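# Move mislabeled shelf cartons to the desk

## Task

On the wall shelf, every carton in the row should sit above the label bearing its own part number. Take each carton that sits above a label with a different number and put it on the desk. Cartons already above their correct labels must stay exactly where they are, neither slid nor rotated. A carton that topples or ends up leaning counts as a failure. Only a result that holds with no help from the robot counts, so release everything and pull the robot away at the end.

## Robot and tools

ROBOT. A Hello Robot Stretch 3 with a single arm. It has a two-wheel differential base (0.33 m long, 0.34 m wide), a lift that rides up a mast, and a telescoping arm that reaches out to the robot's RIGHT side. The gripper moves forward or back only when the base drives, because the base cannot go sideways. Spins happen about the point midway between the drive wheels, 0.05 m behind the front edge. When the arm is fully in and the wrist is folded, the wrist extends at most 0.06 m beyond the right side and a spin sweeps a 0.28 m radius. An unfolded, level gripper reaches outside that circle. In this task each finger pad squeezes with no more than about 25 N.

FRAMES. Base frame: origin on the floor between the drive wheels, x forward, y left, z up. hand_pose is expressed in it and marks the point where the closed fingertips meet. With all wrist joints at 0, that hand frame has x up, y pointing back along the arm toward the mast, and z toward the robot's rear. Odometry frame: the base frame as it was when the scene began.

execute_actions. Arguments: "actions", a list holding exactly one action or nothing (empty list = just report state and images). Optional "cameras": any of head_camera, nav_camera, wrist_camera, or all. Leaving it out, null, or ["all"] gives all; [] gives none. An action may contain:
- "base": exactly one key. translate_m = relative straight drive in metres from the current base position, forward positive, -1 to 1. rotate_rad = relative spin in place in radians, counter-clockwise (left) positive, -3.2 to 3.2. Measured from the base position in the most recent reported state.
- "joints": absolute targets, each keyed by name. lift_m 0 to 1.1 m (arm height on the mast, tol 0.004). arm_m 0 to 0.52 m (extension, tol 0.004). wrist_yaw_rad -1.345 to 4.42 (0 = along the arm, positive swings toward the front, 3.0 = folded over the base, tol 0.02). wrist_pitch_rad -1.57 to 0.451 (0 level, negative = fingertips down, tol 0.05). wrist_roll_rad -2.911 to 2.911 (0 = fingers side by side and level, tol 0.02). gripper_m -0.089 to 0.179 (bigger = wider; the actual fingertip gap is about 0.007 less near closed and 0.025 less when wide, and zero below 0.007; tol 0.004). head_pan_rad -3.953 to 1.73 (0 forward, positive left, -1.57 faces along the arm). head_tilt_rad -1.53 to 0.419 (0 level, negative down). Tolerance = how close counts as done.
- "contact_limits": {"arm_m": effort percent 1 to 100}. The arm halts with contact_stop when its effort hits that value (negative when retracting), and until the next action it also caps how hard the arm holds. Smaller is gentler, but too small halts at once. Values above the maximum get clipped.
Base and joint motions begin together and can finish at different times. One action runs at most 15 s. A joint left out of an action may keep driving toward its earlier target without that showing in the status. Unknown keys or out-of-range values reject the whole call and nothing moves. If a result reports a stop, the rest of the calls in that same reply are skipped.

wait(seconds 0 to 10): issues no new command and returns state and images. zoom_image(camera, region [x0, y0, x1, y1] in pixels, origin at top left, no larger than 504x504): a closer look at that camera's latest full image. finished_scene(scene = current scene number): ends the scene permanently and reports success. The robot keeps holding its last command while you are thinking.

RESULT LINES. base_status / joint_status: how each commanded motion ended. "done" (for the base this only means the wheels turned fully, slip possible), "off_target" (stopped short and may still be pushing), "contact_stop", "time_out", "torque_fault". After the last three the old target is dropped. on_its_own covers what was not commanded; "held at" there is the held target, not the current position. joint_positions, motor_effort (% of max, positive toward higher values, peak in brackets; readings carry fixed bias and noise; effort at rest outside its rest range suggests pushing or carrying; positive wheel effort pushes forward). lidar_m: 12 distances in 30-degree sectors counter-clockwise from straight ahead (1st ahead, 4th left, 7th behind, 10th right), scan plane 0.17 m up, 0.15 to 12 m, "-" = nothing seen. It misses glass, thin legs and tabletops, and the robot's own body can block sectors 5, 6, 9, 10. wrist_depth_mm (45 to 1000) and head_depth_mm (280 to 4000, image sideways): 7x7 grids of median depth, "-" = invalid. base_odometry comes from wheels only. turned_by_wheels / turned_by_imu give rotation since the previous result. base_tilt is in degrees, forward and right positive, with a bias of up to about 4 degrees. "pictures" names the images in order. A calibration line (K, distortion, T_world_to_cam from base frame) is provided per camera; expect small errors, larger for the wrist camera.

STOPS AND SLACK. The arm and the lift stop when they press firmly on something and then go limp until commanded again. A limp lift may sag under load or keep pressing. Closing the fingers against a surface lifts a limp lift. The base, wrist and head never contact-stop and keep shoving. Heavy or long wrist strain cuts that servo out for 10 s (torque_fault), leaving it limp and ignoring commands.

SPEED. Fast base motion (0.30 m/s, 1.9 rad/s) happens only with lift_m < 0.30, arm_m < 0.03 and wrist_yaw_rad > 2.54. Otherwise it is 0.10 m/s and 0.63 rad/s.

GRIPPER. To hold, command gripper_m smaller than the object's width; lower means harder. To let go, command at least 0.02 more than the touch value. Neither the reading nor "done" proves a grasp. Over-squeezing triggers a stall guard that weakens the grip; command a new value to squeeze again.

SAFETY. Fold or unfold the wrist only with lift_m 0.32 to 0.95, wrist_pitch_rad -0.4 and roll near 0; once folded, the lift can go down to 0.25. If wrist_yaw_rad is below -0.4, keep pitch at -0.5 or lower. Pushing on something rigid with the gripper higher than about 0.45 m can tip the robot before the contact stop fires; raised limits and repeat pushes make this worse. Avoid driving while gripping, hooking or pushing something fixed. If the robot snags or leans, reverse the last move in small steps, free the gripper, and lower lift_m to about 0.2 if it stays tipped. Avoid dropping cartons, knocking neighbours, slamming, and hard pushes.

Each tool is called after ">>>" as name(argument=value, ...) on one line, values as JSON.

## Session

>>> execute_actions(actions=[{"joints":{"head_pan_rad":-1.57,"head_tilt_rad":-0.3}}])

Scene clock: 1.37 s.
base_odometry: x=+0.000 y=+0.000 heading=+0.000 (m, m, rad; odometry frame)
turned_by_wheels: +0.000 (rad since the last result)
turned_by_imu: +0.000 (rad since the last result)
base_tilt: forward=+2.1 right=+0.7 (deg)
lidar_m: 2.09 1.71 2.15 1.42 1.79 1.71 2.55 2.54 2.35 1.96 1.96 2.10
head_depth_mm: 2034 2162 2280 2445 2564 2127 1648 / 1968 2077 2199 2322 2501 2111 1650 / 1902 1997 2131 2255 2399 2103 1631 / 1855 1949 2052 2172 2302 2097 1628 / 1779 1896 1986 2098 2233 2090 1626 / 1753 1828 1919 2026 2141 2067 1611 / 1683 1768 1859 1960 2062 2057 1605
base_status: not commanded
joint_positions: lift_m=+0.424 arm_m=-0.002 wrist_yaw_rad=+2.959 wrist_pitch_rad=-0.339 wrist_roll_rad=-0.016 gripper_m=+0.037 head_pan_rad=-1.563 head_tilt_rad=-0.296
joint_status: all done
motor_effort: left_wheel=+0(0) right_wheel=+0(0) lift_m=+30(30) arm_m=+0(0) wrist_yaw_rad=+0(0) wrist_pitch_rad=+8(8) wrist_roll_rad=+0(1) gripper_m=+0(0) head_pan_rad=-4(46) head_tilt_rad=-2(23) (%)
hand_pose: x=+0.0211 y=+0.0871 z=+0.4552 quat_wxyz=(+0.182, +0.699, +0.057, +0.689) (m; base frame)
wrist_depth_mm: - - - - - - - / - - - - - - - / - - - - - - - / - - - - - - - / 860 - 938 920 938 960 999 / 694 715 - 756 767 782 783 / 600 615 614 629 627 647 653
pictures: head_camera (sideways: a quarter turn clockwise sets it upright), nav_camera (sideways: a quarter turn counterclockwise sets it upright), wrist_camera
camera_calibration (this result's frames):
head_camera: T_world_to_cam=[[-0.0304619, 0.262338, -0.964495, 1.26987], [0.999532, 0.0108406, -0.0286198, 0.0374644], [0.00294768, -0.964915, -0.262545, 0.3033], [0, 0, 0, 1]] pos_world=[0.000341889, -0.0408829, 1.30549]
nav_camera: T_world_to_cam=[[0.0362624, -0.254938, 0.966277, -1.21691], [-0.99901, 0.0156944, 0.0416315, 0.00383942], [-0.0257786, -0.96683, -0.254116, 0.292811], [0, 0, 0, 1]] pos_world=[0.0555121, -0.0271984, 1.25012]
wrist_camera: T_world_to_cam=[[0.977986, -0.202983, 0.0483781, -0.0281349], [-0.0583143, -0.488465, -0.870633, 0.468102], [0.200355, 0.848646, -0.489549, 0.309714], [0, 0, 0, 1]] pos_world=[-0.00724027, -0.0398977, 0.560526]
Images, in order (width x height): head_camera 896x504, nav_camera 672x504, wrist_camera 644x364.

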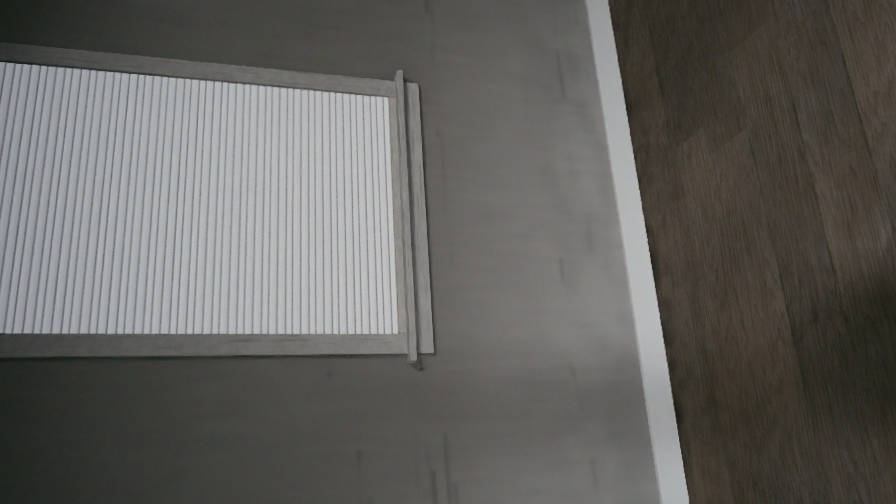

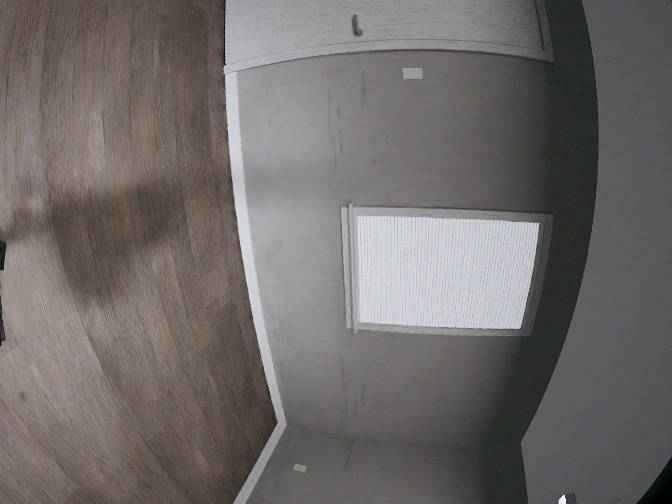

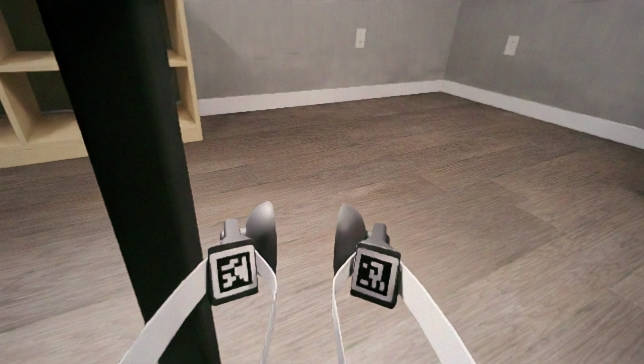

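>>> execute_actions(actions=[{"joints":{"head_pan_rad":-3.0,"head_tilt_rad":-0.25}}], cameras=["head_camera","nav_camera"])

>>> execute_actions(actions=[{"joints":{"head_pan_rad":0.2,"head_tilt_rad":-0.3}}], cameras=["head_camera","nav_camera"])

Scene clock: 8.00 s.
base_odometry: x=+0.000 y=+0.000 heading=+0.000 (m, m, rad; odometry frame)
turned_by_wheels: +0.000 (rad since the last result)
turned_by_imu: -0.001 (rad since the last result)
base_tilt: forward=+1.9 right=+0.7 (deg)
lidar_m: 2.09 1.71 2.15 1.43 1.79 1.71 2.55 2.54 2.35 1.96 1.96 2.09
head_depth_mm: 2496 2588 2742 2889 3031 2238 1719 / 2450 2544 2727 2842 2937 2227 1702 / 2405 2517 2676 2739 2848 2208 1692 / 2363 2474 2580 2563 2823 2200 1691 / 2301 2433 2541 2542 2768 2191 1696 / 2297 2365 2487 2504 2751 2173 1670 / 2236 2345 2433 2488 2665 2137 1667
base_status: not commanded
joint_positions: lift_m=+0.424 arm_m=-0.002 wrist_yaw_rad=+2.959 wrist_pitch_rad=-0.339 wrist_roll_rad=-0.016 gripper_m=+0.037 head_pan_rad=-2.993 head_tilt_rad=-0.260
joint_status: all done
motor_effort: left_wheel=+0(0) right_wheel=+0(0) lift_m=+30(30) arm_m=-1(0) wrist_yaw_rad=+0(0) wrist_pitch_rad=+8(8) wrist_roll_rad=+1(1) gripper_m=+0(0) head_pan_rad=-6(47) head_tilt_rad=+5(10) (%)
hand_pose: x=+0.0211 y=+0.0871 z=+0.4552 quat_wxyz=(+0.182, +0.699, +0.057, +0.689) (m; base frame)
wrist_depth_mm: - - - - - - - / - - - - - - - / - - - - - - - / - - - - - - - / 856 - 942 934 952 962 978 / 709 719 - 736 772 763 791 / 592 616 620 621 634 647 657
pictures: head_camera (sideways: a quarter turn clockwise sets it upright), nav_camera (sideways: a quarter turn counterclockwise sets it upright)
camera_calibration (this result's frames):
head_camera: T_world_to_cam=[[0.22148, 0.0618784, -0.9732, 1.27971], [0.149992, -0.98827, -0.0287015, 0.0427541], [-0.96356, -0.139616, -0.228164, 0.264447], [0, 0, 0, 1]] pos_world=[-0.035034, -0.0000130954, 1.30698]
nav_camera: T_world_to_cam=[[-0.213281, -0.0665744, 0.97472, -1.22643], [-0.123207, 0.991543, 0.0407642, -0.000375703], [-0.969191, -0.111398, -0.21968, 0.253745], [0, 0, 0, 1]] pos_world=[-0.0156926, -0.0530094, 1.25118]
Images, in order (width x height): head_camera 896x504, nav_camera 672x504.

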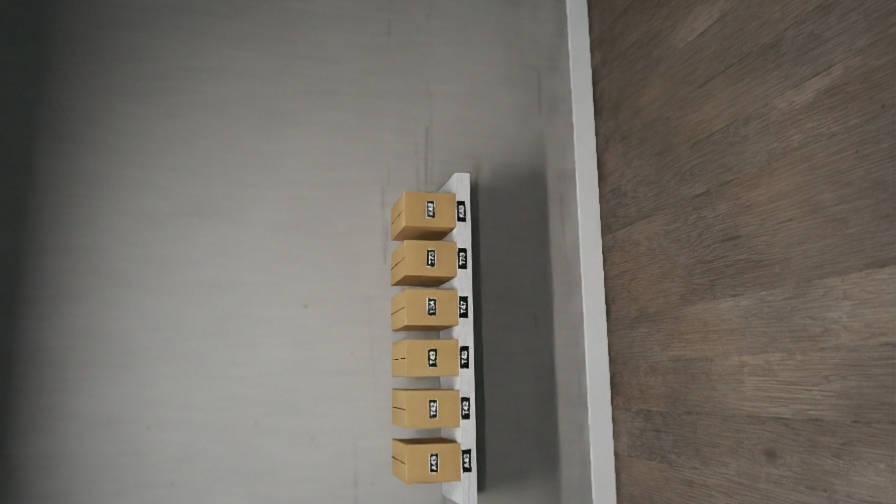

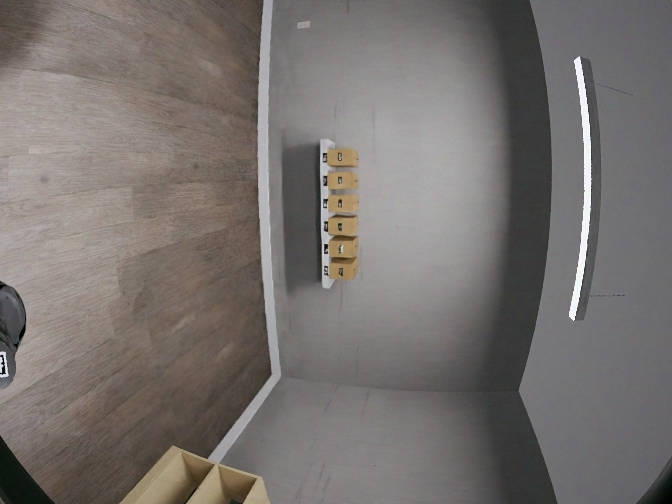

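Scene clock: 10.10 s.
base_odometry: x=+0.000 y=+0.000 heading=+0.000 (m, m, rad; odometry frame)
turned_by_wheels: +0.000 (rad since the last result)
turned_by_imu: +0.000 (rad since the last result)
base_tilt: forward=+2.0 right=+0.8 (deg)
lidar_m: 2.09 1.70 2.15 1.42 1.79 1.71 2.55 2.54 2.35 1.96 1.96 2.10
head_depth_mm: 2077 2169 2318 2126 2566 2118 1645 / 2057 2164 2258 2105 2530 2101 1641 / 2043 2127 2233 2099 2510 2092 1634 / 1978 2102 2214 2067 2495 2079 1629 / 1968 2084 2176 2040 2437 2081 1621 / 1929 2042 2139 2015 2385 1976 1605 / 1902 2016 2125 2235 2369 2052 1612
base_status: not commanded
joint_positions: lift_m=+0.424 arm_m=-0.002 wrist_yaw_rad=+2.959 wrist_pitch_rad=-0.339 wrist_roll_rad=-0.016 gripper_m=+0.037 head_pan_rad=+0.193 head_tilt_rad=-0.296
joint_status: all done
motor_effort: left_wheel=+0(1) right_wheel=+0(1) lift_m=+30(30) arm_m=+0(0) wrist_yaw_rad=+0(0) wrist_pitch_rad=+8(8) wrist_roll_rad=+0(1) gripper_m=-2(0) head_pan_rad=+3(46) head_tilt_rad=-2(9) (%)
hand_pose: x=+0.0211 y=+0.0871 z=+0.4552 quat_wxyz=(+0.182, +0.699, +0.057, +0.689) (m; base frame)
wrist_depth_mm: - - - - - - - / - - - - - - - / - - - - - - - / - - - - - - - / 862 - 933 928 952 962 976 / 709 701 - 744 759 781 784 / 601 621 623 625 640 655 674
pictures: head_camera (sideways: a quarter turn clockwise sets it upright), nav_camera (sideways: a quarter turn counterclockwise sets it upright)
camera_calibration (this result's frames):
head_camera: T_world_to_cam=[[-0.252297, -0.0781328, -0.96449, 1.27122], [-0.194249, 0.980535, -0.0286198, 0.0447464], [0.947952, 0.18013, -0.262563, 0.297559], [0, 0, 0, 1]] pos_world=[0.0473451, 0.00184914, 1.30549]
nav_camera: T_world_to_cam=[[0.243957, 0.0824753, 0.966273, -1.21817], [0.168069, -0.984896, 0.041632, -0.00328036], [0.955111, 0.152244, -0.254134, 0.286851], [0, 0, 0, 1]] pos_world=[0.0237588, 0.0535669, 1.25012]
Images, in order (width x height): head_camera 896x504, nav_camera 672x504.

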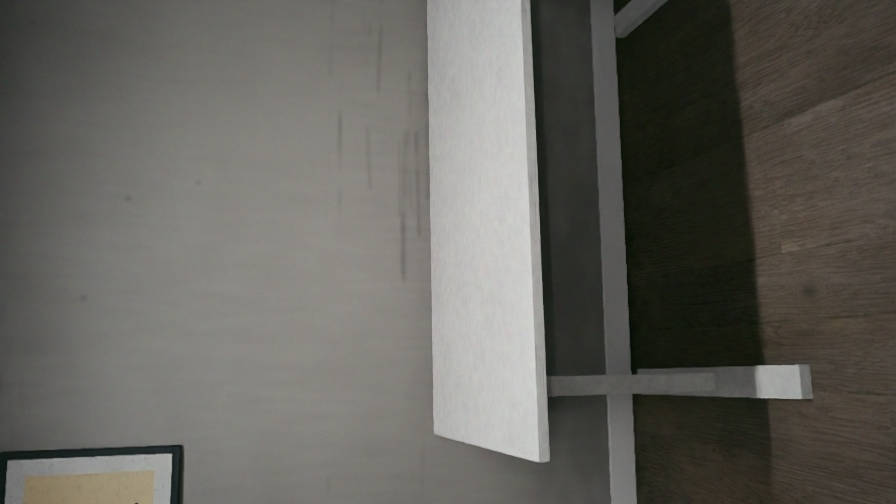

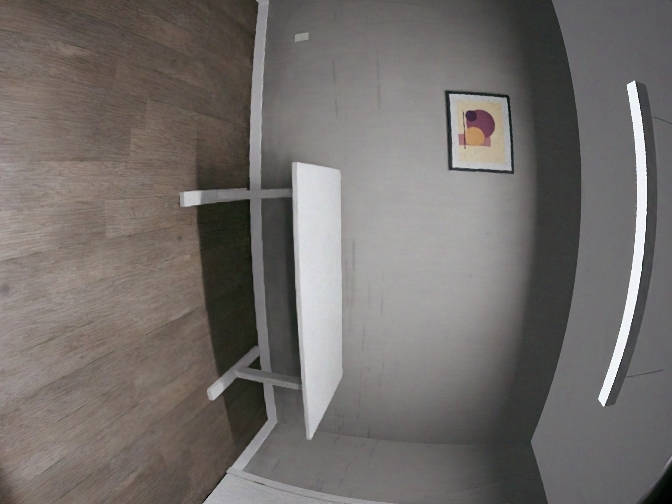

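>>> execute_actions(actions=[{"joints":{"lift_m":0.28,"head_pan_rad":0,"head_tilt_rad":-0.45}}], cameras=[])

>>> execute_actions(actions=[{"base":{"rotate_rad":-2.78}}], cameras=[])

>>> execute_actions(actions=[{"base":{"translate_m":1.0}}], cameras=["head_camera"])

Scene clock: 17.27 s.
base_odometry: x=+0.000 y=+0.000 heading=+0.000 (m, m, rad; odometry frame)
turned_by_wheels: +0.000 (rad since the last result)
turned_by_imu: -0.001 (rad since the last result)
base_tilt: forward=+1.9 right=+0.8 (deg)
lidar_m: 2.09 1.71 2.15 1.42 1.79 1.71 2.55 2.54 2.36 1.96 1.96 2.10
head_depth_mm: 2241 2453 2576 2835 2278 1749 1446 / 2179 2354 2295 2607 2252 1767 1432 / 2095 2274 2262 2689 2248 1746 1437 / 2040 2197 2230 2585 2238 1744 1429 / 1956 2129 2203 2480 2218 1746 1416 / 1923 2066 2139 2422 2234 1724 1416 / 1874 1995 2091 2313 2126 1720 1414
base_status: not commanded
joint_positions: lift_m=+0.281 arm_m=-0.002 wrist_yaw_rad=+2.959 wrist_pitch_rad=-0.339 wrist_roll_rad=-0.016 gripper_m=+0.037 head_pan_rad=+0.007 head_tilt_rad=-0.444
joint_status: all done
motor_effort: left_wheel=+0(0) right_wheel=+0(0) lift_m=+15(27) arm_m=-1(0) wrist_yaw_rad=+0(0) wrist_pitch_rad=+8(8) wrist_roll_rad=+1(0) gripper_m=+0(1) head_pan_rad=-4(26) head_tilt_rad=-3(16) (%)
hand_pose: x=+0.0211 y=+0.0871 z=+0.3114 quat_wxyz=(+0.182, +0.699, +0.057, +0.689) (m; base frame)
wrist_depth_mm: - - - - - - - / - - - - - - - / - - - - - - - / 813 - 866 884 913 944 951 / 636 - 685 687 696 706 742 / 522 525 - 544 563 572 584 / 456 469 - 463 477 476 488
pictures: none
No camera images: the call's "cameras" was empty. Leave "cameras" out to get every camera's image.

Scene clock: 20.30 s.
base_odometry: x=+0.000 y=+0.000 heading=-2.780 (m, m, rad; odometry frame)
turned_by_wheels: -2.780 (rad since the last result)
turned_by_imu: -2.812 (rad since the last result)
base_tilt: forward=+2.0 right=+0.8 (deg)
lidar_m: 2.54 2.67 2.01 1.96 2.02 2.09 1.71 2.31 1.84 1.42 1.71 2.61
head_depth_mm: 2215 2397 2513 2765 2286 1766 1439 / 2218 2399 2428 2797 2260 1767 1441 / 2244 2426 2386 2798 2273 1751 1436 / 2233 2403 2440 2785 2250 1748 1418 / 2255 2406 2583 2793 2216 1732 1422 / 2256 2438 2664 2793 2199 1724 1421 / 2277 2440 2651 2818 2204 1730 1408
base_status: done
joint_positions: lift_m=+0.281 arm_m=-0.002 wrist_yaw_rad=+2.959 wrist_pitch_rad=-0.339 wrist_roll_rad=-0.016 gripper_m=+0.037 head_pan_rad=+0.007 head_tilt_rad=-0.445
joint_status: not commanded
motor_effort: left_wheel=+3(17) right_wheel=-2(11) lift_m=+16(16) arm_m=-1(1) wrist_yaw_rad=+0(0) wrist_pitch_rad=+8(8) wrist_roll_rad=+0(0) gripper_m=+0(1) head_pan_rad=-4(5) head_tilt_rad=-3(3) (%)
hand_pose: x=+0.0211 y=+0.0871 z=+0.3114 quat_wxyz=(+0.182, +0.699, +0.057, +0.689) (m; base frame)
wrist_depth_mm: - - - - - - - / - - - - - - - / - - - - - - - / 808 - 855 898 904 926 965 / 637 - 703 683 698 714 742 / 524 531 - 547 569 580 585 / 449 465 - 472 469 475 489
pictures: none
No camera images: the call's "cameras" was empty. Leave "cameras" out to get every camera's image.

Scene clock: 25.40 s.
base_odometry: x=-0.935 y=-0.354 heading=-2.780 (m, m, rad; odometry frame)
turned_by_wheels: +0.000 (rad since the last result)
turned_by_imu: +0.003 (rad since the last result)
base_tilt: forward=+2.0 right=+0.8 (deg)
lidar_m: 1.55 1.63 1.96 1.91 2.01 2.83 2.70 2.49 1.56 1.83 1.92 1.59
head_depth_mm: 1319 1426 1519 1411 1822 1764 1437 / 1327 1432 1512 1416 1840 1754 1435 / 1339 1439 1525 1428 1846 1751 1437 / 1339 1446 1538 1419 1866 1736 1424 / 1349 1445 1534 1416 1868 1746 1422 / 1351 1456 1566 1688 1880 1732 1421 / 1359 1464 1580 1711 1890 1720 1414
base_status: done
joint_positions: lift_m=+0.281 arm_m=-0.002 wrist_yaw_rad=+2.959 wrist_pitch_rad=-0.339 wrist_roll_rad=-0.016 gripper_m=+0.037 head_pan_rad=+0.007 head_tilt_rad=-0.445
joint_status: not commanded
motor_effort: left_wheel=+3(14) right_wheel=-2(5) lift_m=+16(15) arm_m=-1(0) wrist_yaw_rad=+0(0) wrist_pitch_rad=+8(8) wrist_roll_rad=+1(0) gripper_m=-1(0) head_pan_rad=-6(5) head_tilt_rad=-3(3) (%)
hand_pose: x=+0.0211 y=+0.0871 z=+0.3114 quat_wxyz=(+0.182, +0.699, +0.057, +0.689) (m; base frame)
wrist_depth_mm: - - - - - - - / - - - - - - - / - - - - - - - / 829 - 870 879 928 956 966 / 634 - 690 673 716 724 732 / 522 536 - 545 568 578 578 / 451 464 - 466 470 483 492
pictures: head_camera (sideways: a quarter turn clockwise sets it upright)
camera_calibration (this result's frames):
head_camera: T_world_to_cam=[[-0.402961, -0.0311585, -0.914687, 1.20712], [-0.0139935, 0.999513, -0.0278833, 0.0426824], [0.91511, 0.00156384, -0.403201, 0.480789], [0, 0, 0, 1]] pos_world=[0.0470433, -0.00580161, 1.29918]
Images, in order (width x height): head_camera 896x504.

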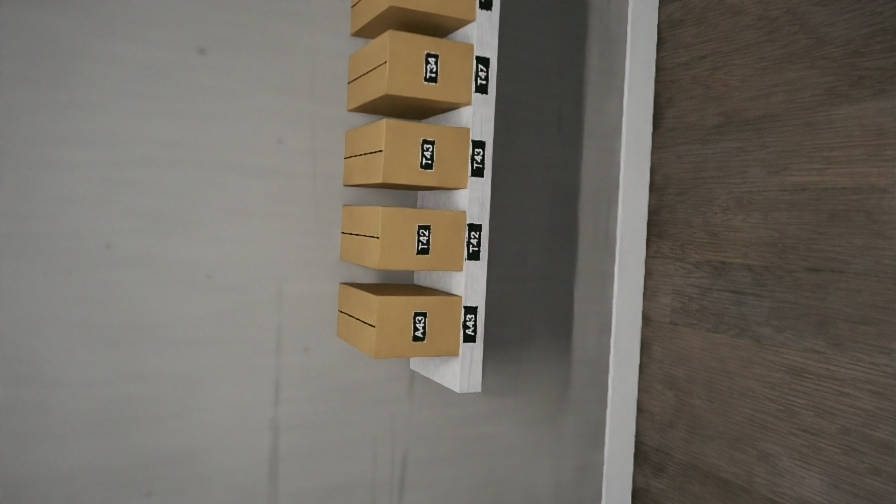

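>>> execute_actions(actions=[{"base":{"rotate_rad":-0.035},"joints":{"head_pan_rad":-0.3}}], cameras=["head_camera"])

>>> zoom_image(camera="head_camera", region=[330,0,560,504])

Scene clock: 31.23 s.
base_odometry: x=-0.935 y=-0.354 heading=-2.815 (m, m, rad; odometry frame)
turned_by_wheels: -0.035 (rad since the last result)
turned_by_imu: -0.036 (rad since the last result)
base_tilt: forward=+2.0 right=+0.8 (deg)
lidar_m: 1.55 1.62 1.98 1.91 1.99 2.72 2.70 2.58 1.56 1.83 1.91 1.61
head_depth_mm: 1523 1649 1799 1976 2151 1763 1441 / 1478 1600 1724 1904 2074 1757 1435 / 1438 1555 1627 1531 2012 1751 1438 / 1404 1510 1595 1500 1954 1749 1423 / 1367 1464 1544 1437 1874 1730 1424 / 1324 1430 1515 1392 1825 1720 1418 / 1300 1389 1469 1350 1748 1704 1417
base_status: done
joint_positions: lift_m=+0.281 arm_m=-0.002 wrist_yaw_rad=+2.959 wrist_pitch_rad=-0.339 wrist_roll_rad=-0.016 gripper_m=+0.037 head_pan_rad=-0.293 head_tilt_rad=-0.445
joint_status: all done
motor_effort: left_wheel=+4(14) right_wheel=-2(9) lift_m=+15(15) arm_m=+0(0) wrist_yaw_rad=+0(0) wrist_pitch_rad=+8(8) wrist_roll_rad=+1(1) gripper_m=-1(0) head_pan_rad=-5(32) head_tilt_rad=-2(2) (%)
hand_pose: x=+0.0211 y=+0.0871 z=+0.3114 quat_wxyz=(+0.182, +0.699, +0.057, +0.689) (m; base frame)
wrist_depth_mm: - - - - - - - / - - - - - - - / - - - - - - - / 809 - 873 882 911 946 972 / 641 - 688 671 705 715 733 / 523 530 - 544 569 572 587 / 453 467 - 468 476 480 491
pictures: head_camera (sideways: a quarter turn clockwise sets it upright)
camera_calibration (this result's frames):
head_camera: T_world_to_cam=[[-0.394196, 0.0892093, -0.914687, 1.20706], [0.281748, 0.959083, -0.0278833, 0.0408784], [0.874773, -0.268702, -0.403201, 0.481035], [0, 0, 0, 1]] pos_world=[0.0435049, -0.0176319, 1.29918]
Images, in order (width x height): head_camera 896x504.

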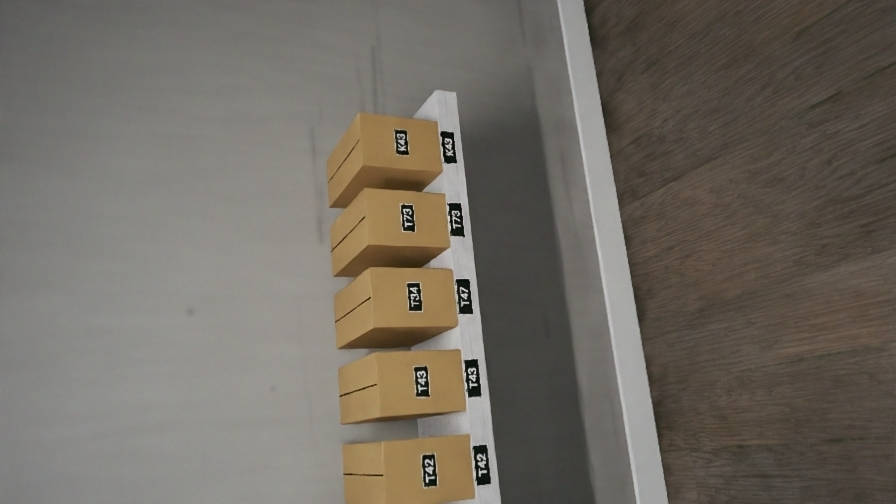

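Region (330, 0, 560, 504) of head_camera's 896x504 image, scaled by 1.000; it fills the left 230 columns of this view, and the rest is white.

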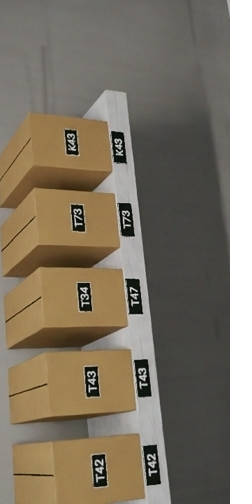

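>>> execute_actions(actions=[{"base":{"translate_m":0.81}}], cameras=[])

>>> execute_actions(actions=[{"base":{"rotate_rad":1.553},"joints":{"lift_m":0.9,"wrist_pitch_rad":-0.4,"wrist_roll_rad":0,"head_pan_rad":-1.57,"head_tilt_rad":-0.7}}], cameras=[])

>>> execute_actions(actions=[{"base":{"translate_m":-0.3},"joints":{"wrist_yaw_rad":0,"gripper_m":0.141}}], cameras=[])

>>> execute_actions(actions=[{"joints":{"lift_m":1.08,"wrist_pitch_rad":-1.45,"arm_m":0.48}}])

Scene clock: 41.40 s.
base_odometry: x=-1.702 y=-0.614 heading=-2.815 (m, m, rad; odometry frame)
turned_by_wheels: +0.000 (rad since the last result)
turned_by_imu: +0.002 (rad since the last result)
base_tilt: forward=+1.9 right=+0.8 (deg)
lidar_m: 0.75 0.78 1.07 1.90 1.99 2.75 3.49 2.47 1.65 1.84 1.04 0.77
head_depth_mm: 702 761 830 912 802 753 1298 / 685 738 804 881 776 690 1235 / 666 716 779 850 805 709 749 / 646 697 754 823 798 646 708 / 633 678 731 794 774 652 693 / 615 660 711 769 808 616 657 / 600 643 690 748 756 595 628
base_status: done
joint_positions: lift_m=+0.281 arm_m=-0.002 wrist_yaw_rad=+2.959 wrist_pitch_rad=-0.339 wrist_roll_rad=-0.016 gripper_m=+0.037 head_pan_rad=-0.293 head_tilt_rad=-0.445
joint_status: not commanded
motor_effort: left_wheel=+4(15) right_wheel=-2(7) lift_m=+15(16) arm_m=-1(1) wrist_yaw_rad=+0(0) wrist_pitch_rad=+7(8) wrist_roll_rad=+0(0) gripper_m=-1(0) head_pan_rad=-5(5) head_tilt_rad=-2(2) (%)
hand_pose: x=+0.0211 y=+0.0871 z=+0.3114 quat_wxyz=(+0.182, +0.699, +0.057, +0.689) (m; base frame)
wrist_depth_mm: - - - - - - 713 / - - - - - 996 743 / - - - - - - 734 / 814 - 851 876 914 930 740 / 646 - 704 676 687 711 695 / 526 533 - 544 561 573 579 / 452 464 - 466 476 478 481
pictures: none
No camera images: the call's "cameras" was empty. Leave "cameras" out to get every camera's image.

Scene clock: 47.87 s.
base_odometry: x=-1.702 y=-0.614 heading=-1.262 (m, m, rad; odometry frame)
turned_by_wheels: +1.553 (rad since the last result)
turned_by_imu: +1.571 (rad since the last result)
base_tilt: forward=+1.9 right=+0.8 (deg)
lidar_m: 1.90 1.98 2.70 3.47 2.48 1.65 1.84 1.06 0.78 0.75 0.77 1.06
head_depth_mm: 636 709 803 743 716 - - / 637 711 806 705 678 - - / 637 709 806 768 749 - - / 636 713 800 698 697 - - / 637 710 806 771 737 - - / 638 713 791 716 716 1285 1169 / 638 712 810 690 698 1312 1220
base_status: done
joint_positions: lift_m=+0.899 arm_m=-0.002 wrist_yaw_rad=+2.959 wrist_pitch_rad=-0.413 wrist_roll_rad=-0.007 gripper_m=+0.037 head_pan_rad=-1.563 head_tilt_rad=-0.691
joint_status: all done
motor_effort: left_wheel=-3(11) right_wheel=+3(13) lift_m=+43(44) arm_m=+0(1) wrist_yaw_rad=+0(0) wrist_pitch_rad=+7(8) wrist_roll_rad=+4(5) gripper_m=+1(0) head_pan_rad=-4(49) head_tilt_rad=-4(21) (%)
hand_pose: x=+0.0196 y=+0.0786 z=+0.9131 quat_wxyz=(+0.208, +0.700, +0.082, +0.678) (m; base frame)
wrist_depth_mm: - - - - - - - / - - - - - - - / - - - - - - - / - - - - - - - / - - - - - - - / - - - - - - - / - - - - - - -
pictures: none
No camera images: the call's "cameras" was empty. Leave "cameras" out to get every camera's image.

Scene clock: 52.10 s.
base_odometry: x=-1.794 y=-0.328 heading=-1.262 (m, m, rad; odometry frame)
turned_by_wheels: +0.000 (rad since the last result)
turned_by_imu: -0.002 (rad since the last result)
base_tilt: forward=+1.9 right=+0.7 (deg)
lidar_m: 2.20 2.28 3.09 3.98 1.81 1.40 1.54 1.06 0.78 0.75 0.77 1.06
head_depth_mm: 636 710 804 709 679 - - / 637 711 804 728 680 - - / 638 712 804 749 764 - - / 636 712 800 698 656 - - / 639 711 808 767 748 1324 1228 / 638 712 791 692 701 1316 1230 / 639 714 809 733 741 1318 1223
base_status: done
joint_positions: lift_m=+0.899 arm_m=-0.002 wrist_yaw_rad=+0.003 wrist_pitch_rad=-0.413 wrist_roll_rad=-0.006 gripper_m=+0.141 head_pan_rad=-1.563 head_tilt_rad=-0.691
joint_status: all done
motor_effort: left_wheel=-3(10) right_wheel=+4(4) lift_m=+43(43) arm_m=-1(0) wrist_yaw_rad=-2(3) wrist_pitch_rad=+6(7) wrist_roll_rad=+4(5) gripper_m=+1(100) head_pan_rad=-5(4) head_tilt_rad=-4(4) (%)
hand_pose: x=-0.0209 y=-0.3677 z=+0.9131 quat_wxyz=(+0.694, +0.147, -0.690, -0.144) (m; base frame)
wrist_depth_mm: 453 456 454 464 462 458 465 / 496 497 495 502 503 504 507 / 415 444 466 457 473 487 544 / 336 325 349 337 386 374 363 / 341 323 349 336 382 339 343 / 366 388 400 380 398 399 386 / 869 879 425 433 438 684 438
pictures: none
No camera images: the call's "cameras" was empty. Leave "cameras" out to get every camera's image.

Scene clock: 56.83 s.
base_odometry: x=-1.794 y=-0.328 heading=-1.262 (m, m, rad; odometry frame)
turned_by_wheels: +0.000 (rad since the last result)
turned_by_imu: -0.001 (rad since the last result)
base_tilt: forward=+2.1 right=+0.7 (deg)
lidar_m: 2.20 2.28 3.12 3.97 1.81 1.40 1.55 1.06 0.78 0.75 0.78 1.06
head_depth_mm: 637 710 806 708 696 1325 1242 / 647 712 803 729 713 1322 1236 / 651 725 805 749 750 1324 1237 / 632 729 797 699 696 1327 1227 / 636 714 804 766 749 1323 1221 / 637 711 791 692 698 1320 1227 / 637 714 806 735 741 1322 1226
base_status: not commanded
joint_positions: lift_m=+1.079 arm_m=+0.480 wrist_yaw_rad=+0.001 wrist_pitch_rad=-1.447 wrist_roll_rad=-0.004 gripper_m=+0.141 head_pan_rad=-1.563 head_tilt_rad=-0.691
joint_status: all done
motor_effort: left_wheel=-3(2) right_wheel=+3(3) lift_m=+43(44) arm_m=+3(4) wrist_yaw_rad=-1(2) wrist_pitch_rad=-2(7) wrist_roll_rad=+3(4) gripper_m=+0(0) head_pan_rad=-5(4) head_tilt_rad=-4(4) (%)
hand_pose: x=-0.0216 y=-0.6322 z=+0.9608 quat_wxyz=(+0.531, +0.470, -0.528, -0.467) (m; base frame)
wrist_depth_mm: 183 180 175 172 168 165 162 / 264 267 270 269 262 255 249 / 266 268 276 276 287 284 290 / 269 269 279 278 284 285 301 / 269 270 286 281 313 287 300 / 286 275 294 282 351 289 300 / 274 276 298 284 307 293 299
pictures: head_camera (sideways: a quarter turn clockwise sets it upright), nav_camera (sideways: a quarter turn counterclockwise sets it upright), wrist_camera
camera_calibration (this result's frames):
head_camera: T_world_to_cam=[[-0.0330015, 0.613674, -0.78887, 1.04079], [0.999455, 0.0211887, -0.0253281, 0.0331653], [0.00117194, -0.789275, -0.614038, 0.760688], [0, 0, 0, 1]] pos_world=[0.000308882, -0.0390143, 1.28898]
nav_camera: T_world_to_cam=[[0.038815, -0.60753, 0.793348, -0.991334], [-0.998867, -0.00171506, 0.0475568, -0.00385226], [-0.0275316, -0.794295, -0.606908, 0.751894], [0, 0, 0, 1]] pos_world=[0.0553316, -0.00504658, 1.24299]
wrist_camera: T_world_to_cam=[[-0.99892, -0.0227708, 0.0404889, -0.0780249], [-0.0206889, 0.998478, 0.0511164, 0.609656], [-0.0415912, 0.0502235, -0.997872, 1.15465], [0, 0, 0, 1]] pos_world=[-0.0173041, -0.668496, 1.12419]
Images, in order (width x height): head_camera 896x504, nav_camera 672x504, wrist_camera 644x364.

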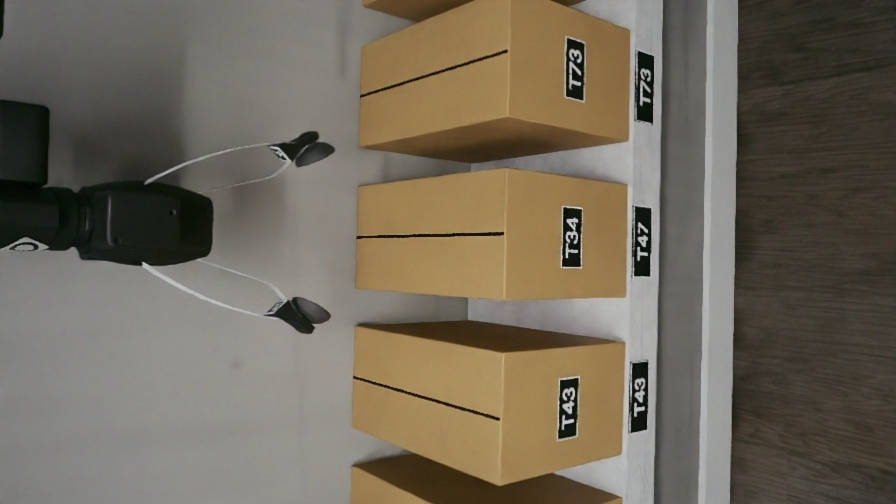

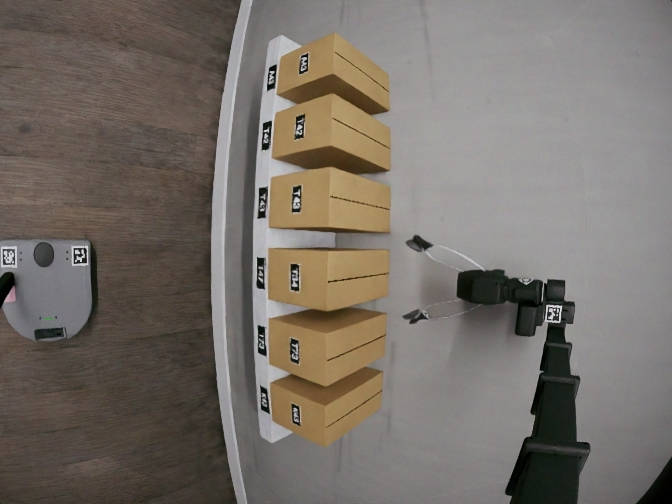

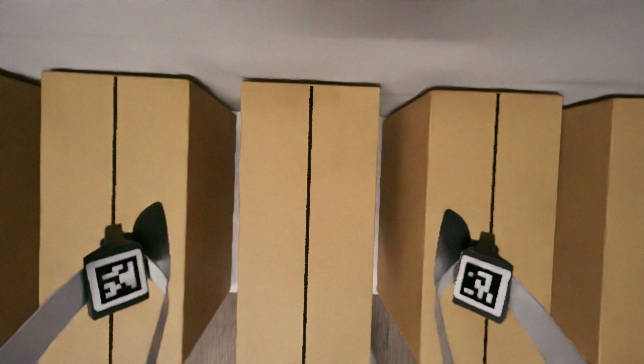

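>>> zoom_image(camera="nav_camera", region=[240,20,400,450])

>>> execute_actions(actions=[{"joints":{"lift_m":0.985}}], cameras=["head_camera","wrist_camera"])

Region (240, 20, 400, 450) of nav_camera's 672x504 image, scaled by 1.172, with more detail than that image has; it fills the left 188 columns of this view, and the rest is white.

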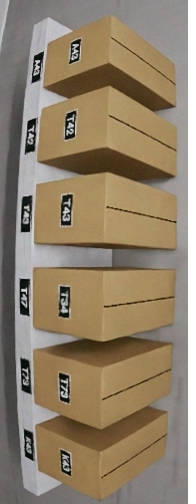

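Scene clock: 62.17 s.
base_odometry: x=-1.794 y=-0.328 heading=-1.262 (m, m, rad; odometry frame)
turned_by_wheels: +0.000 (rad since the last result)
turned_by_imu: -0.001 (rad since the last result)
base_tilt: forward=+2.0 right=+0.8 (deg)
lidar_m: 2.20 2.28 3.10 3.96 1.81 1.40 1.55 1.06 0.78 0.75 0.77 1.06
head_depth_mm: 623 - 810 705 696 1329 1237 / 614 723 805 728 714 1328 1235 / - 724 806 749 749 1323 1235 / 627 714 807 700 698 1327 1227 / 638 711 796 766 750 1319 1230 / 637 714 793 692 698 1319 1231 / 638 715 806 735 742 1315 1221
base_status: not commanded
joint_positions: lift_m=+0.986 arm_m=+0.480 wrist_yaw_rad=+0.001 wrist_pitch_rad=-1.447 wrist_roll_rad=-0.004 gripper_m=+0.141 head_pan_rad=-1.563 head_tilt_rad=-0.691
joint_status: all done
motor_effort: left_wheel=-2(2) right_wheel=+4(4) lift_m=+15(40) arm_m=+4(4) wrist_yaw_rad=-1(1) wrist_pitch_rad=-2(2) wrist_roll_rad=+3(3) gripper_m=+0(1) head_pan_rad=-5(5) head_tilt_rad=-4(4) (%)
hand_pose: x=-0.0216 y=-0.6322 z=+0.8671 quat_wxyz=(+0.531, +0.470, -0.528, -0.467) (m; base frame)
wrist_depth_mm: 172 174 175 172 168 164 162 / 174 188 179 180 182 185 187 / 174 190 179 181 184 187 189 / 175 193 181 183 233 188 190 / 177 180 182 184 186 190 192 / 178 247 183 185 188 191 194 / 179 200 185 187 224 192 195
pictures: head_camera (sideways: a quarter turn clockwise sets it upright), wrist_camera
camera_calibration (this result's frames):
head_camera: T_world_to_cam=[[-0.0330016, 0.613674, -0.78887, 1.04079], [0.999455, 0.0211888, -0.0253281, 0.0331653], [0.00117204, -0.789275, -0.614038, 0.760688], [0, 0, 0, 1]] pos_world=[0.000308886, -0.0390143, 1.28898]
wrist_camera: T_world_to_cam=[[-0.99892, -0.022771, 0.0404889, -0.0742306], [-0.0206891, 0.998478, 0.0511166, 0.614447], [-0.0415912, 0.0502238, -0.997872, 1.06114], [0, 0, 0, 1]] pos_world=[-0.017304, -0.668497, 1.03048]
Images, in order (width x height): head_camera 896x504, wrist_camera 644x364.

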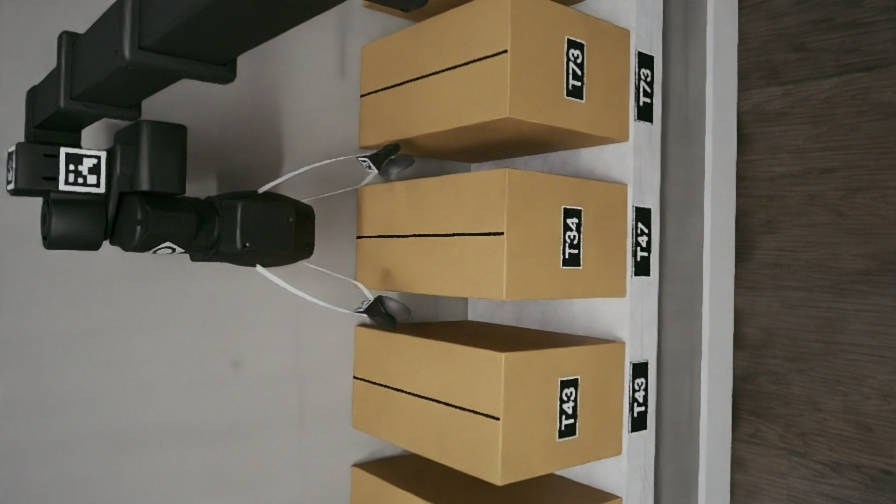

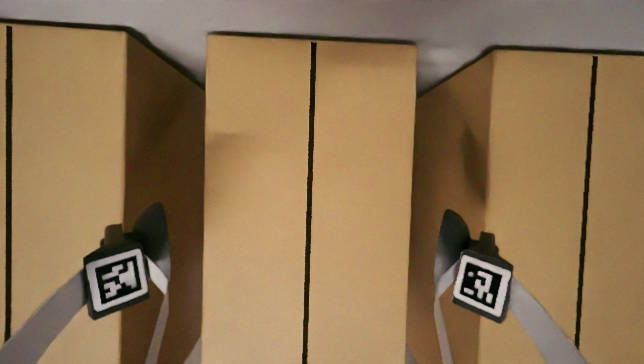

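>>> execute_actions(actions=[{"joints":{"lift_m":0.947}}], cameras=["head_camera","wrist_camera"])

Scene clock: 65.47 s.
base_odometry: x=-1.794 y=-0.328 heading=-1.262 (m, m, rad; odometry frame)
turned_by_wheels: +0.000 (rad since the last result)
turned_by_imu: -0.001 (rad since the last result)
base_tilt: forward=+2.0 right=+0.9 (deg)
lidar_m: 2.20 2.28 3.09 3.97 1.81 1.40 1.55 1.06 0.78 0.75 0.77 1.06
head_depth_mm: 634 688 - 705 695 1324 1242 / 625 - 803 728 714 1321 1235 / 618 - 804 748 751 1329 1233 / 638 701 800 699 698 1326 1234 / 638 711 795 742 747 1321 1229 / 636 712 794 694 698 1317 1223 / 637 712 808 735 742 1311 1221
base_status: not commanded
joint_positions: lift_m=+0.948 arm_m=+0.480 wrist_yaw_rad=+0.001 wrist_pitch_rad=-1.447 wrist_roll_rad=-0.004 gripper_m=+0.141 head_pan_rad=-1.563 head_tilt_rad=-0.691
joint_status: all done
motor_effort: left_wheel=-3(3) right_wheel=+3(3) lift_m=+15(16) arm_m=+4(4) wrist_yaw_rad=-1(1) wrist_pitch_rad=-2(2) wrist_roll_rad=+3(3) gripper_m=+1(1) head_pan_rad=-5(5) head_tilt_rad=-5(4) (%)
hand_pose: x=-0.0216 y=-0.6322 z=+0.8291 quat_wxyz=(+0.531, +0.470, -0.528, -0.467) (m; base frame)
wrist_depth_mm: 136 167 140 142 143 155 148 / 137 188 140 142 144 173 149 / 138 178 141 143 145 172 149 / 139 179 142 144 146 170 151 / 140 158 143 146 147 158 151 / 140 172 144 146 148 151 153 / 144 186 146 148 150 178 154
pictures: head_camera (sideways: a quarter turn clockwise sets it upright), wrist_camera
camera_calibration (this result's frames):
head_camera: T_world_to_cam=[[-0.0330016, 0.613674, -0.78887, 1.04079], [0.999455, 0.0211888, -0.0253281, 0.0331653], [0.00117204, -0.789275, -0.614038, 0.760688], [0, 0, 0, 1]] pos_world=[0.000308886, -0.0390143, 1.28898]
wrist_camera: T_world_to_cam=[[-0.99892, -0.0227706, 0.040489, -0.0726928], [-0.0206887, 0.998478, 0.0511164, 0.616389], [-0.0415914, 0.0502236, -0.997872, 1.02324], [0, 0, 0, 1]] pos_world=[-0.017304, -0.668498, 0.992499]
Images, in order (width x height): head_camera 896x504, wrist_camera 644x364.

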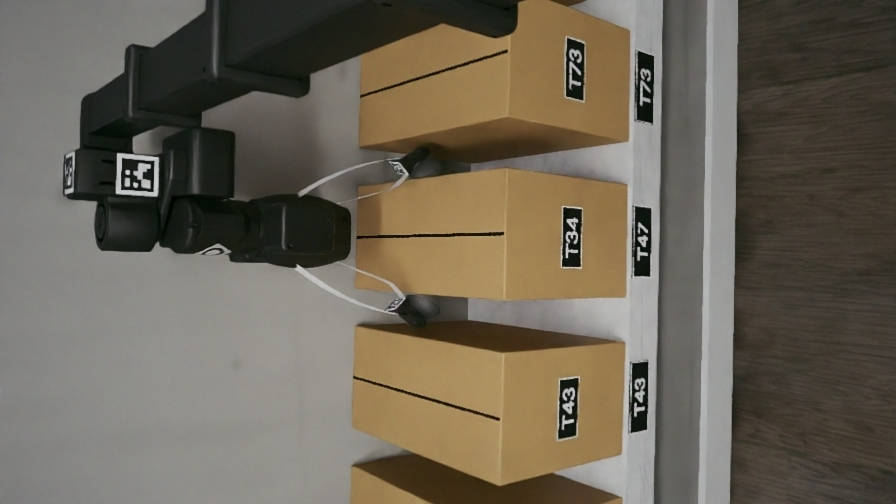

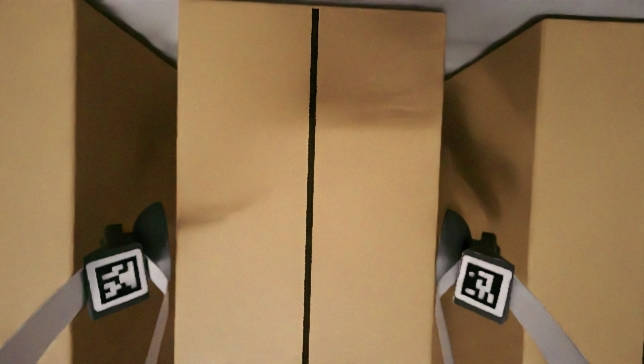

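>>> execute_actions(actions=[{"joints":{"lift_m":0.933}}], cameras=["wrist_camera"])

>>> execute_actions(actions=[{"joints":{"gripper_m":0.09}}], cameras=[])

>>> execute_actions(actions=[{"joints":{"lift_m":0.965}}], cameras=["head_camera","wrist_camera"])

Scene clock: 69.23 s.
base_odometry: x=-1.794 y=-0.328 heading=-1.262 (m, m, rad; odometry frame)
turned_by_wheels: +0.000 (rad since the last result)
turned_by_imu: -0.001 (rad since the last result)
base_tilt: forward=+1.9 right=+0.9 (deg)
lidar_m: 2.20 2.28 3.10 3.97 1.81 1.40 1.55 1.07 0.78 0.75 0.77 1.06
head_depth_mm: 636 699 - 684 714 1320 1241 / 628 - 805 727 715 1323 1238 / 629 - 801 737 749 1320 1235 / 638 707 798 699 698 1329 1232 / 638 713 799 742 748 1319 1226 / 638 713 794 691 700 1320 1222 / 638 711 804 733 742 1302 1221
base_status: not commanded
joint_positions: lift_m=+0.934 arm_m=+0.480 wrist_yaw_rad=+0.001 wrist_pitch_rad=-1.447 wrist_roll_rad=-0.004 gripper_m=+0.141 head_pan_rad=-1.563 head_tilt_rad=-0.691
joint_status: all done
motor_effort: left_wheel=-3(2) right_wheel=+4(4) lift_m=+15(16) arm_m=+3(3) wrist_yaw_rad=-1(1) wrist_pitch_rad=-2(2) wrist_roll_rad=+3(3) gripper_m=-2(2) head_pan_rad=-5(4) head_tilt_rad=-4(4) (%)
hand_pose: x=-0.0216 y=-0.6322 z=+0.8151 quat_wxyz=(+0.531, +0.470, -0.528, -0.467) (m; base frame)
wrist_depth_mm: 132 157 126 127 129 155 133 / 133 163 127 128 130 173 134 / 134 165 127 129 131 171 135 / 135 167 128 130 132 170 136 / 137 128 129 131 133 159 137 / 134 129 130 132 134 144 138 / 144 174 131 133 135 178 139
pictures: wrist_camera
camera_calibration (this result's frames):
wrist_camera: T_world_to_cam=[[-0.998921, -0.02277, 0.0404889, -0.0721247], [-0.020688, 0.998478, 0.0511164, 0.617106], [-0.0415913, 0.0502236, -0.997872, 1.00925], [0, 0, 0, 1]] pos_world=[-0.0173041, -0.668498, 0.97848]
Images, in order (width x height): wrist_camera 644x364.

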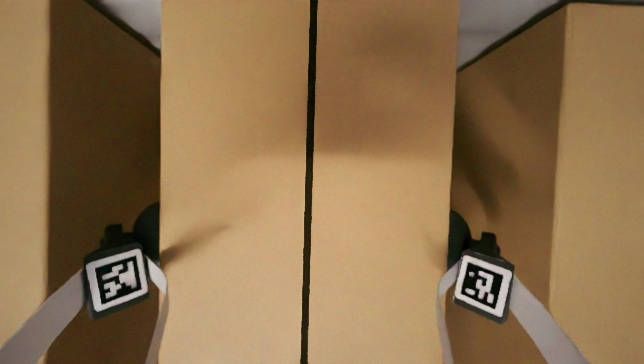

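Scene clock: 70.23 s.
base_odometry: x=-1.794 y=-0.328 heading=-1.262 (m, m, rad; odometry frame)
turned_by_wheels: +0.000 (rad since the last result)
turned_by_imu: +0.000 (rad since the last result)
base_tilt: forward=+2.0 right=+0.9 (deg)
lidar_m: 2.20 2.29 3.10 3.96 1.81 1.40 1.55 1.07 0.78 0.75 0.77 1.05
head_depth_mm: 637 699 - 687 715 1328 1242 / 626 - 806 728 715 1327 1240 / 627 - 801 745 751 1328 1236 / 637 707 799 698 699 1327 1231 / 637 712 800 741 749 1319 1235 / 637 713 790 693 698 1322 1223 / 638 713 808 734 740 1312 1219
base_status: not commanded
joint_positions: lift_m=+0.934 arm_m=+0.480 wrist_yaw_rad=+0.001 wrist_pitch_rad=-1.447 wrist_roll_rad=-0.004 gripper_m=+0.112 head_pan_rad=-1.563 head_tilt_rad=-0.691
joint_status: gripper_m off_target (ended at +0.112, target +0.090)
motor_effort: left_wheel=-3(3) right_wheel=+4(4) lift_m=+15(15) arm_m=+3(4) wrist_yaw_rad=-1(1) wrist_pitch_rad=-2(2) wrist_roll_rad=+3(3) gripper_m=-100(100) head_pan_rad=-4(5) head_tilt_rad=-4(4) (%)
hand_pose: x=-0.0216 y=-0.6322 z=+0.8151 quat_wxyz=(+0.531, +0.470, -0.528, -0.467) (m; base frame)
wrist_depth_mm: 135 157 124 126 128 155 133 / 136 163 125 127 129 174 134 / 134 165 126 128 130 172 135 / 135 167 127 129 131 170 135 / 136 128 128 130 132 160 137 / 133 129 130 132 134 149 138 / 144 174 130 132 134 179 139
pictures: none
No camera images: the call's "cameras" was empty. Leave "cameras" out to get every camera's image.

Scene clock: 71.30 s.
base_odometry: x=-1.794 y=-0.328 heading=-1.262 (m, m, rad; odometry frame)
turned_by_wheels: +0.000 (rad since the last result)
turned_by_imu: +0.000 (rad since the last result)
base_tilt: forward=+2.0 right=+0.8 (deg)
lidar_m: 2.20 2.28 3.10 3.96 1.81 1.40 1.54 1.07 0.78 0.75 0.77 1.06
head_depth_mm: 635 - 820 704 696 1327 1237 / 618 737 805 726 715 1324 1238 / 618 737 793 674 752 1329 1235 / 627 711 768 650 701 1323 1230 / 638 713 802 741 754 1325 1228 / 638 711 793 693 697 1315 1224 / 637 711 809 736 742 1312 1220
base_status: not commanded
joint_positions: lift_m=+0.964 arm_m=+0.480 wrist_yaw_rad=+0.001 wrist_pitch_rad=-1.448 wrist_roll_rad=-0.004 gripper_m=+0.092 head_pan_rad=-1.563 head_tilt_rad=-0.691
joint_status: all done
on_its_own: gripper_m moved -0.020 to your old target +0.090
motor_effort: left_wheel=-3(3) right_wheel=+4(4) lift_m=+44(46) arm_m=+4(3) wrist_yaw_rad=-2(1) wrist_pitch_rad=-2(2) wrist_roll_rad=+3(3) gripper_m=-100(100) head_pan_rad=-4(3) head_tilt_rad=-4(4) (%)
hand_pose: x=-0.0216 y=-0.6322 z=+0.8458 quat_wxyz=(+0.531, +0.470, -0.528, -0.467) (m; base frame)
wrist_depth_mm: 153 157 122 124 126 163 163 / 153 163 124 126 127 173 165 / 153 165 125 127 129 172 167 / 154 167 127 128 130 170 168 / 156 128 128 130 132 168 169 / 157 129 129 131 133 169 171 / 159 180 130 133 135 178 172
pictures: head_camera (sideways: a quarter turn clockwise sets it upright), wrist_camera
camera_calibration (this result's frames):
head_camera: T_world_to_cam=[[-0.0330016, 0.613674, -0.78887, 1.04079], [0.999455, 0.0211888, -0.0253281, 0.0331653], [0.00117204, -0.789275, -0.614038, 0.760688], [0, 0, 0, 1]] pos_world=[0.000308886, -0.0390143, 1.28898]
wrist_camera: T_world_to_cam=[[-0.99892, -0.0227756, 0.0404861, -0.0733673], [-0.0206885, 0.998472, 0.0512434, 0.615397], [-0.0415913, 0.0503505, -0.997865, 1.03994], [0, 0, 0, 1]] pos_world=[-0.0173041, -0.668489, 1.00915]
Images, in order (width x height): head_camera 896x504, wrist_camera 644x364.

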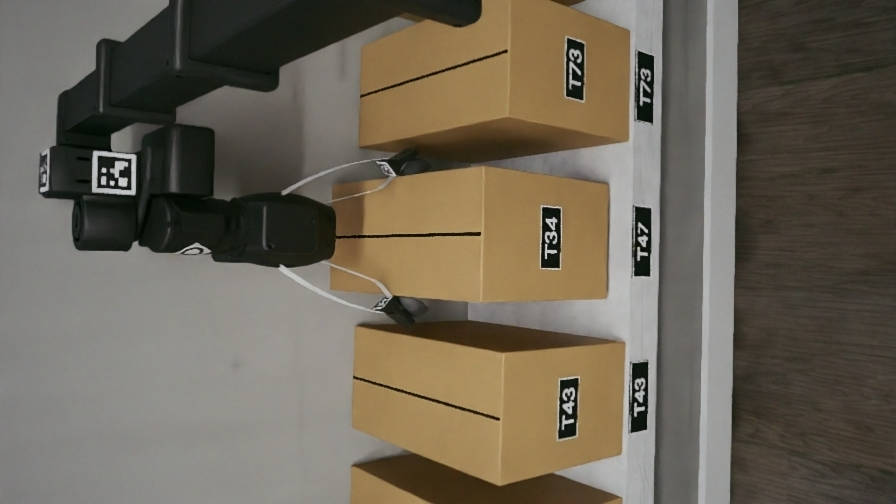

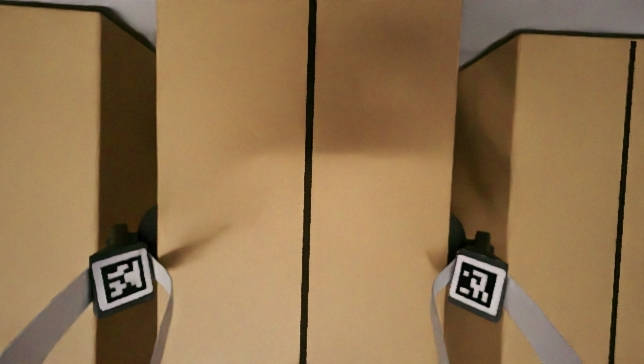

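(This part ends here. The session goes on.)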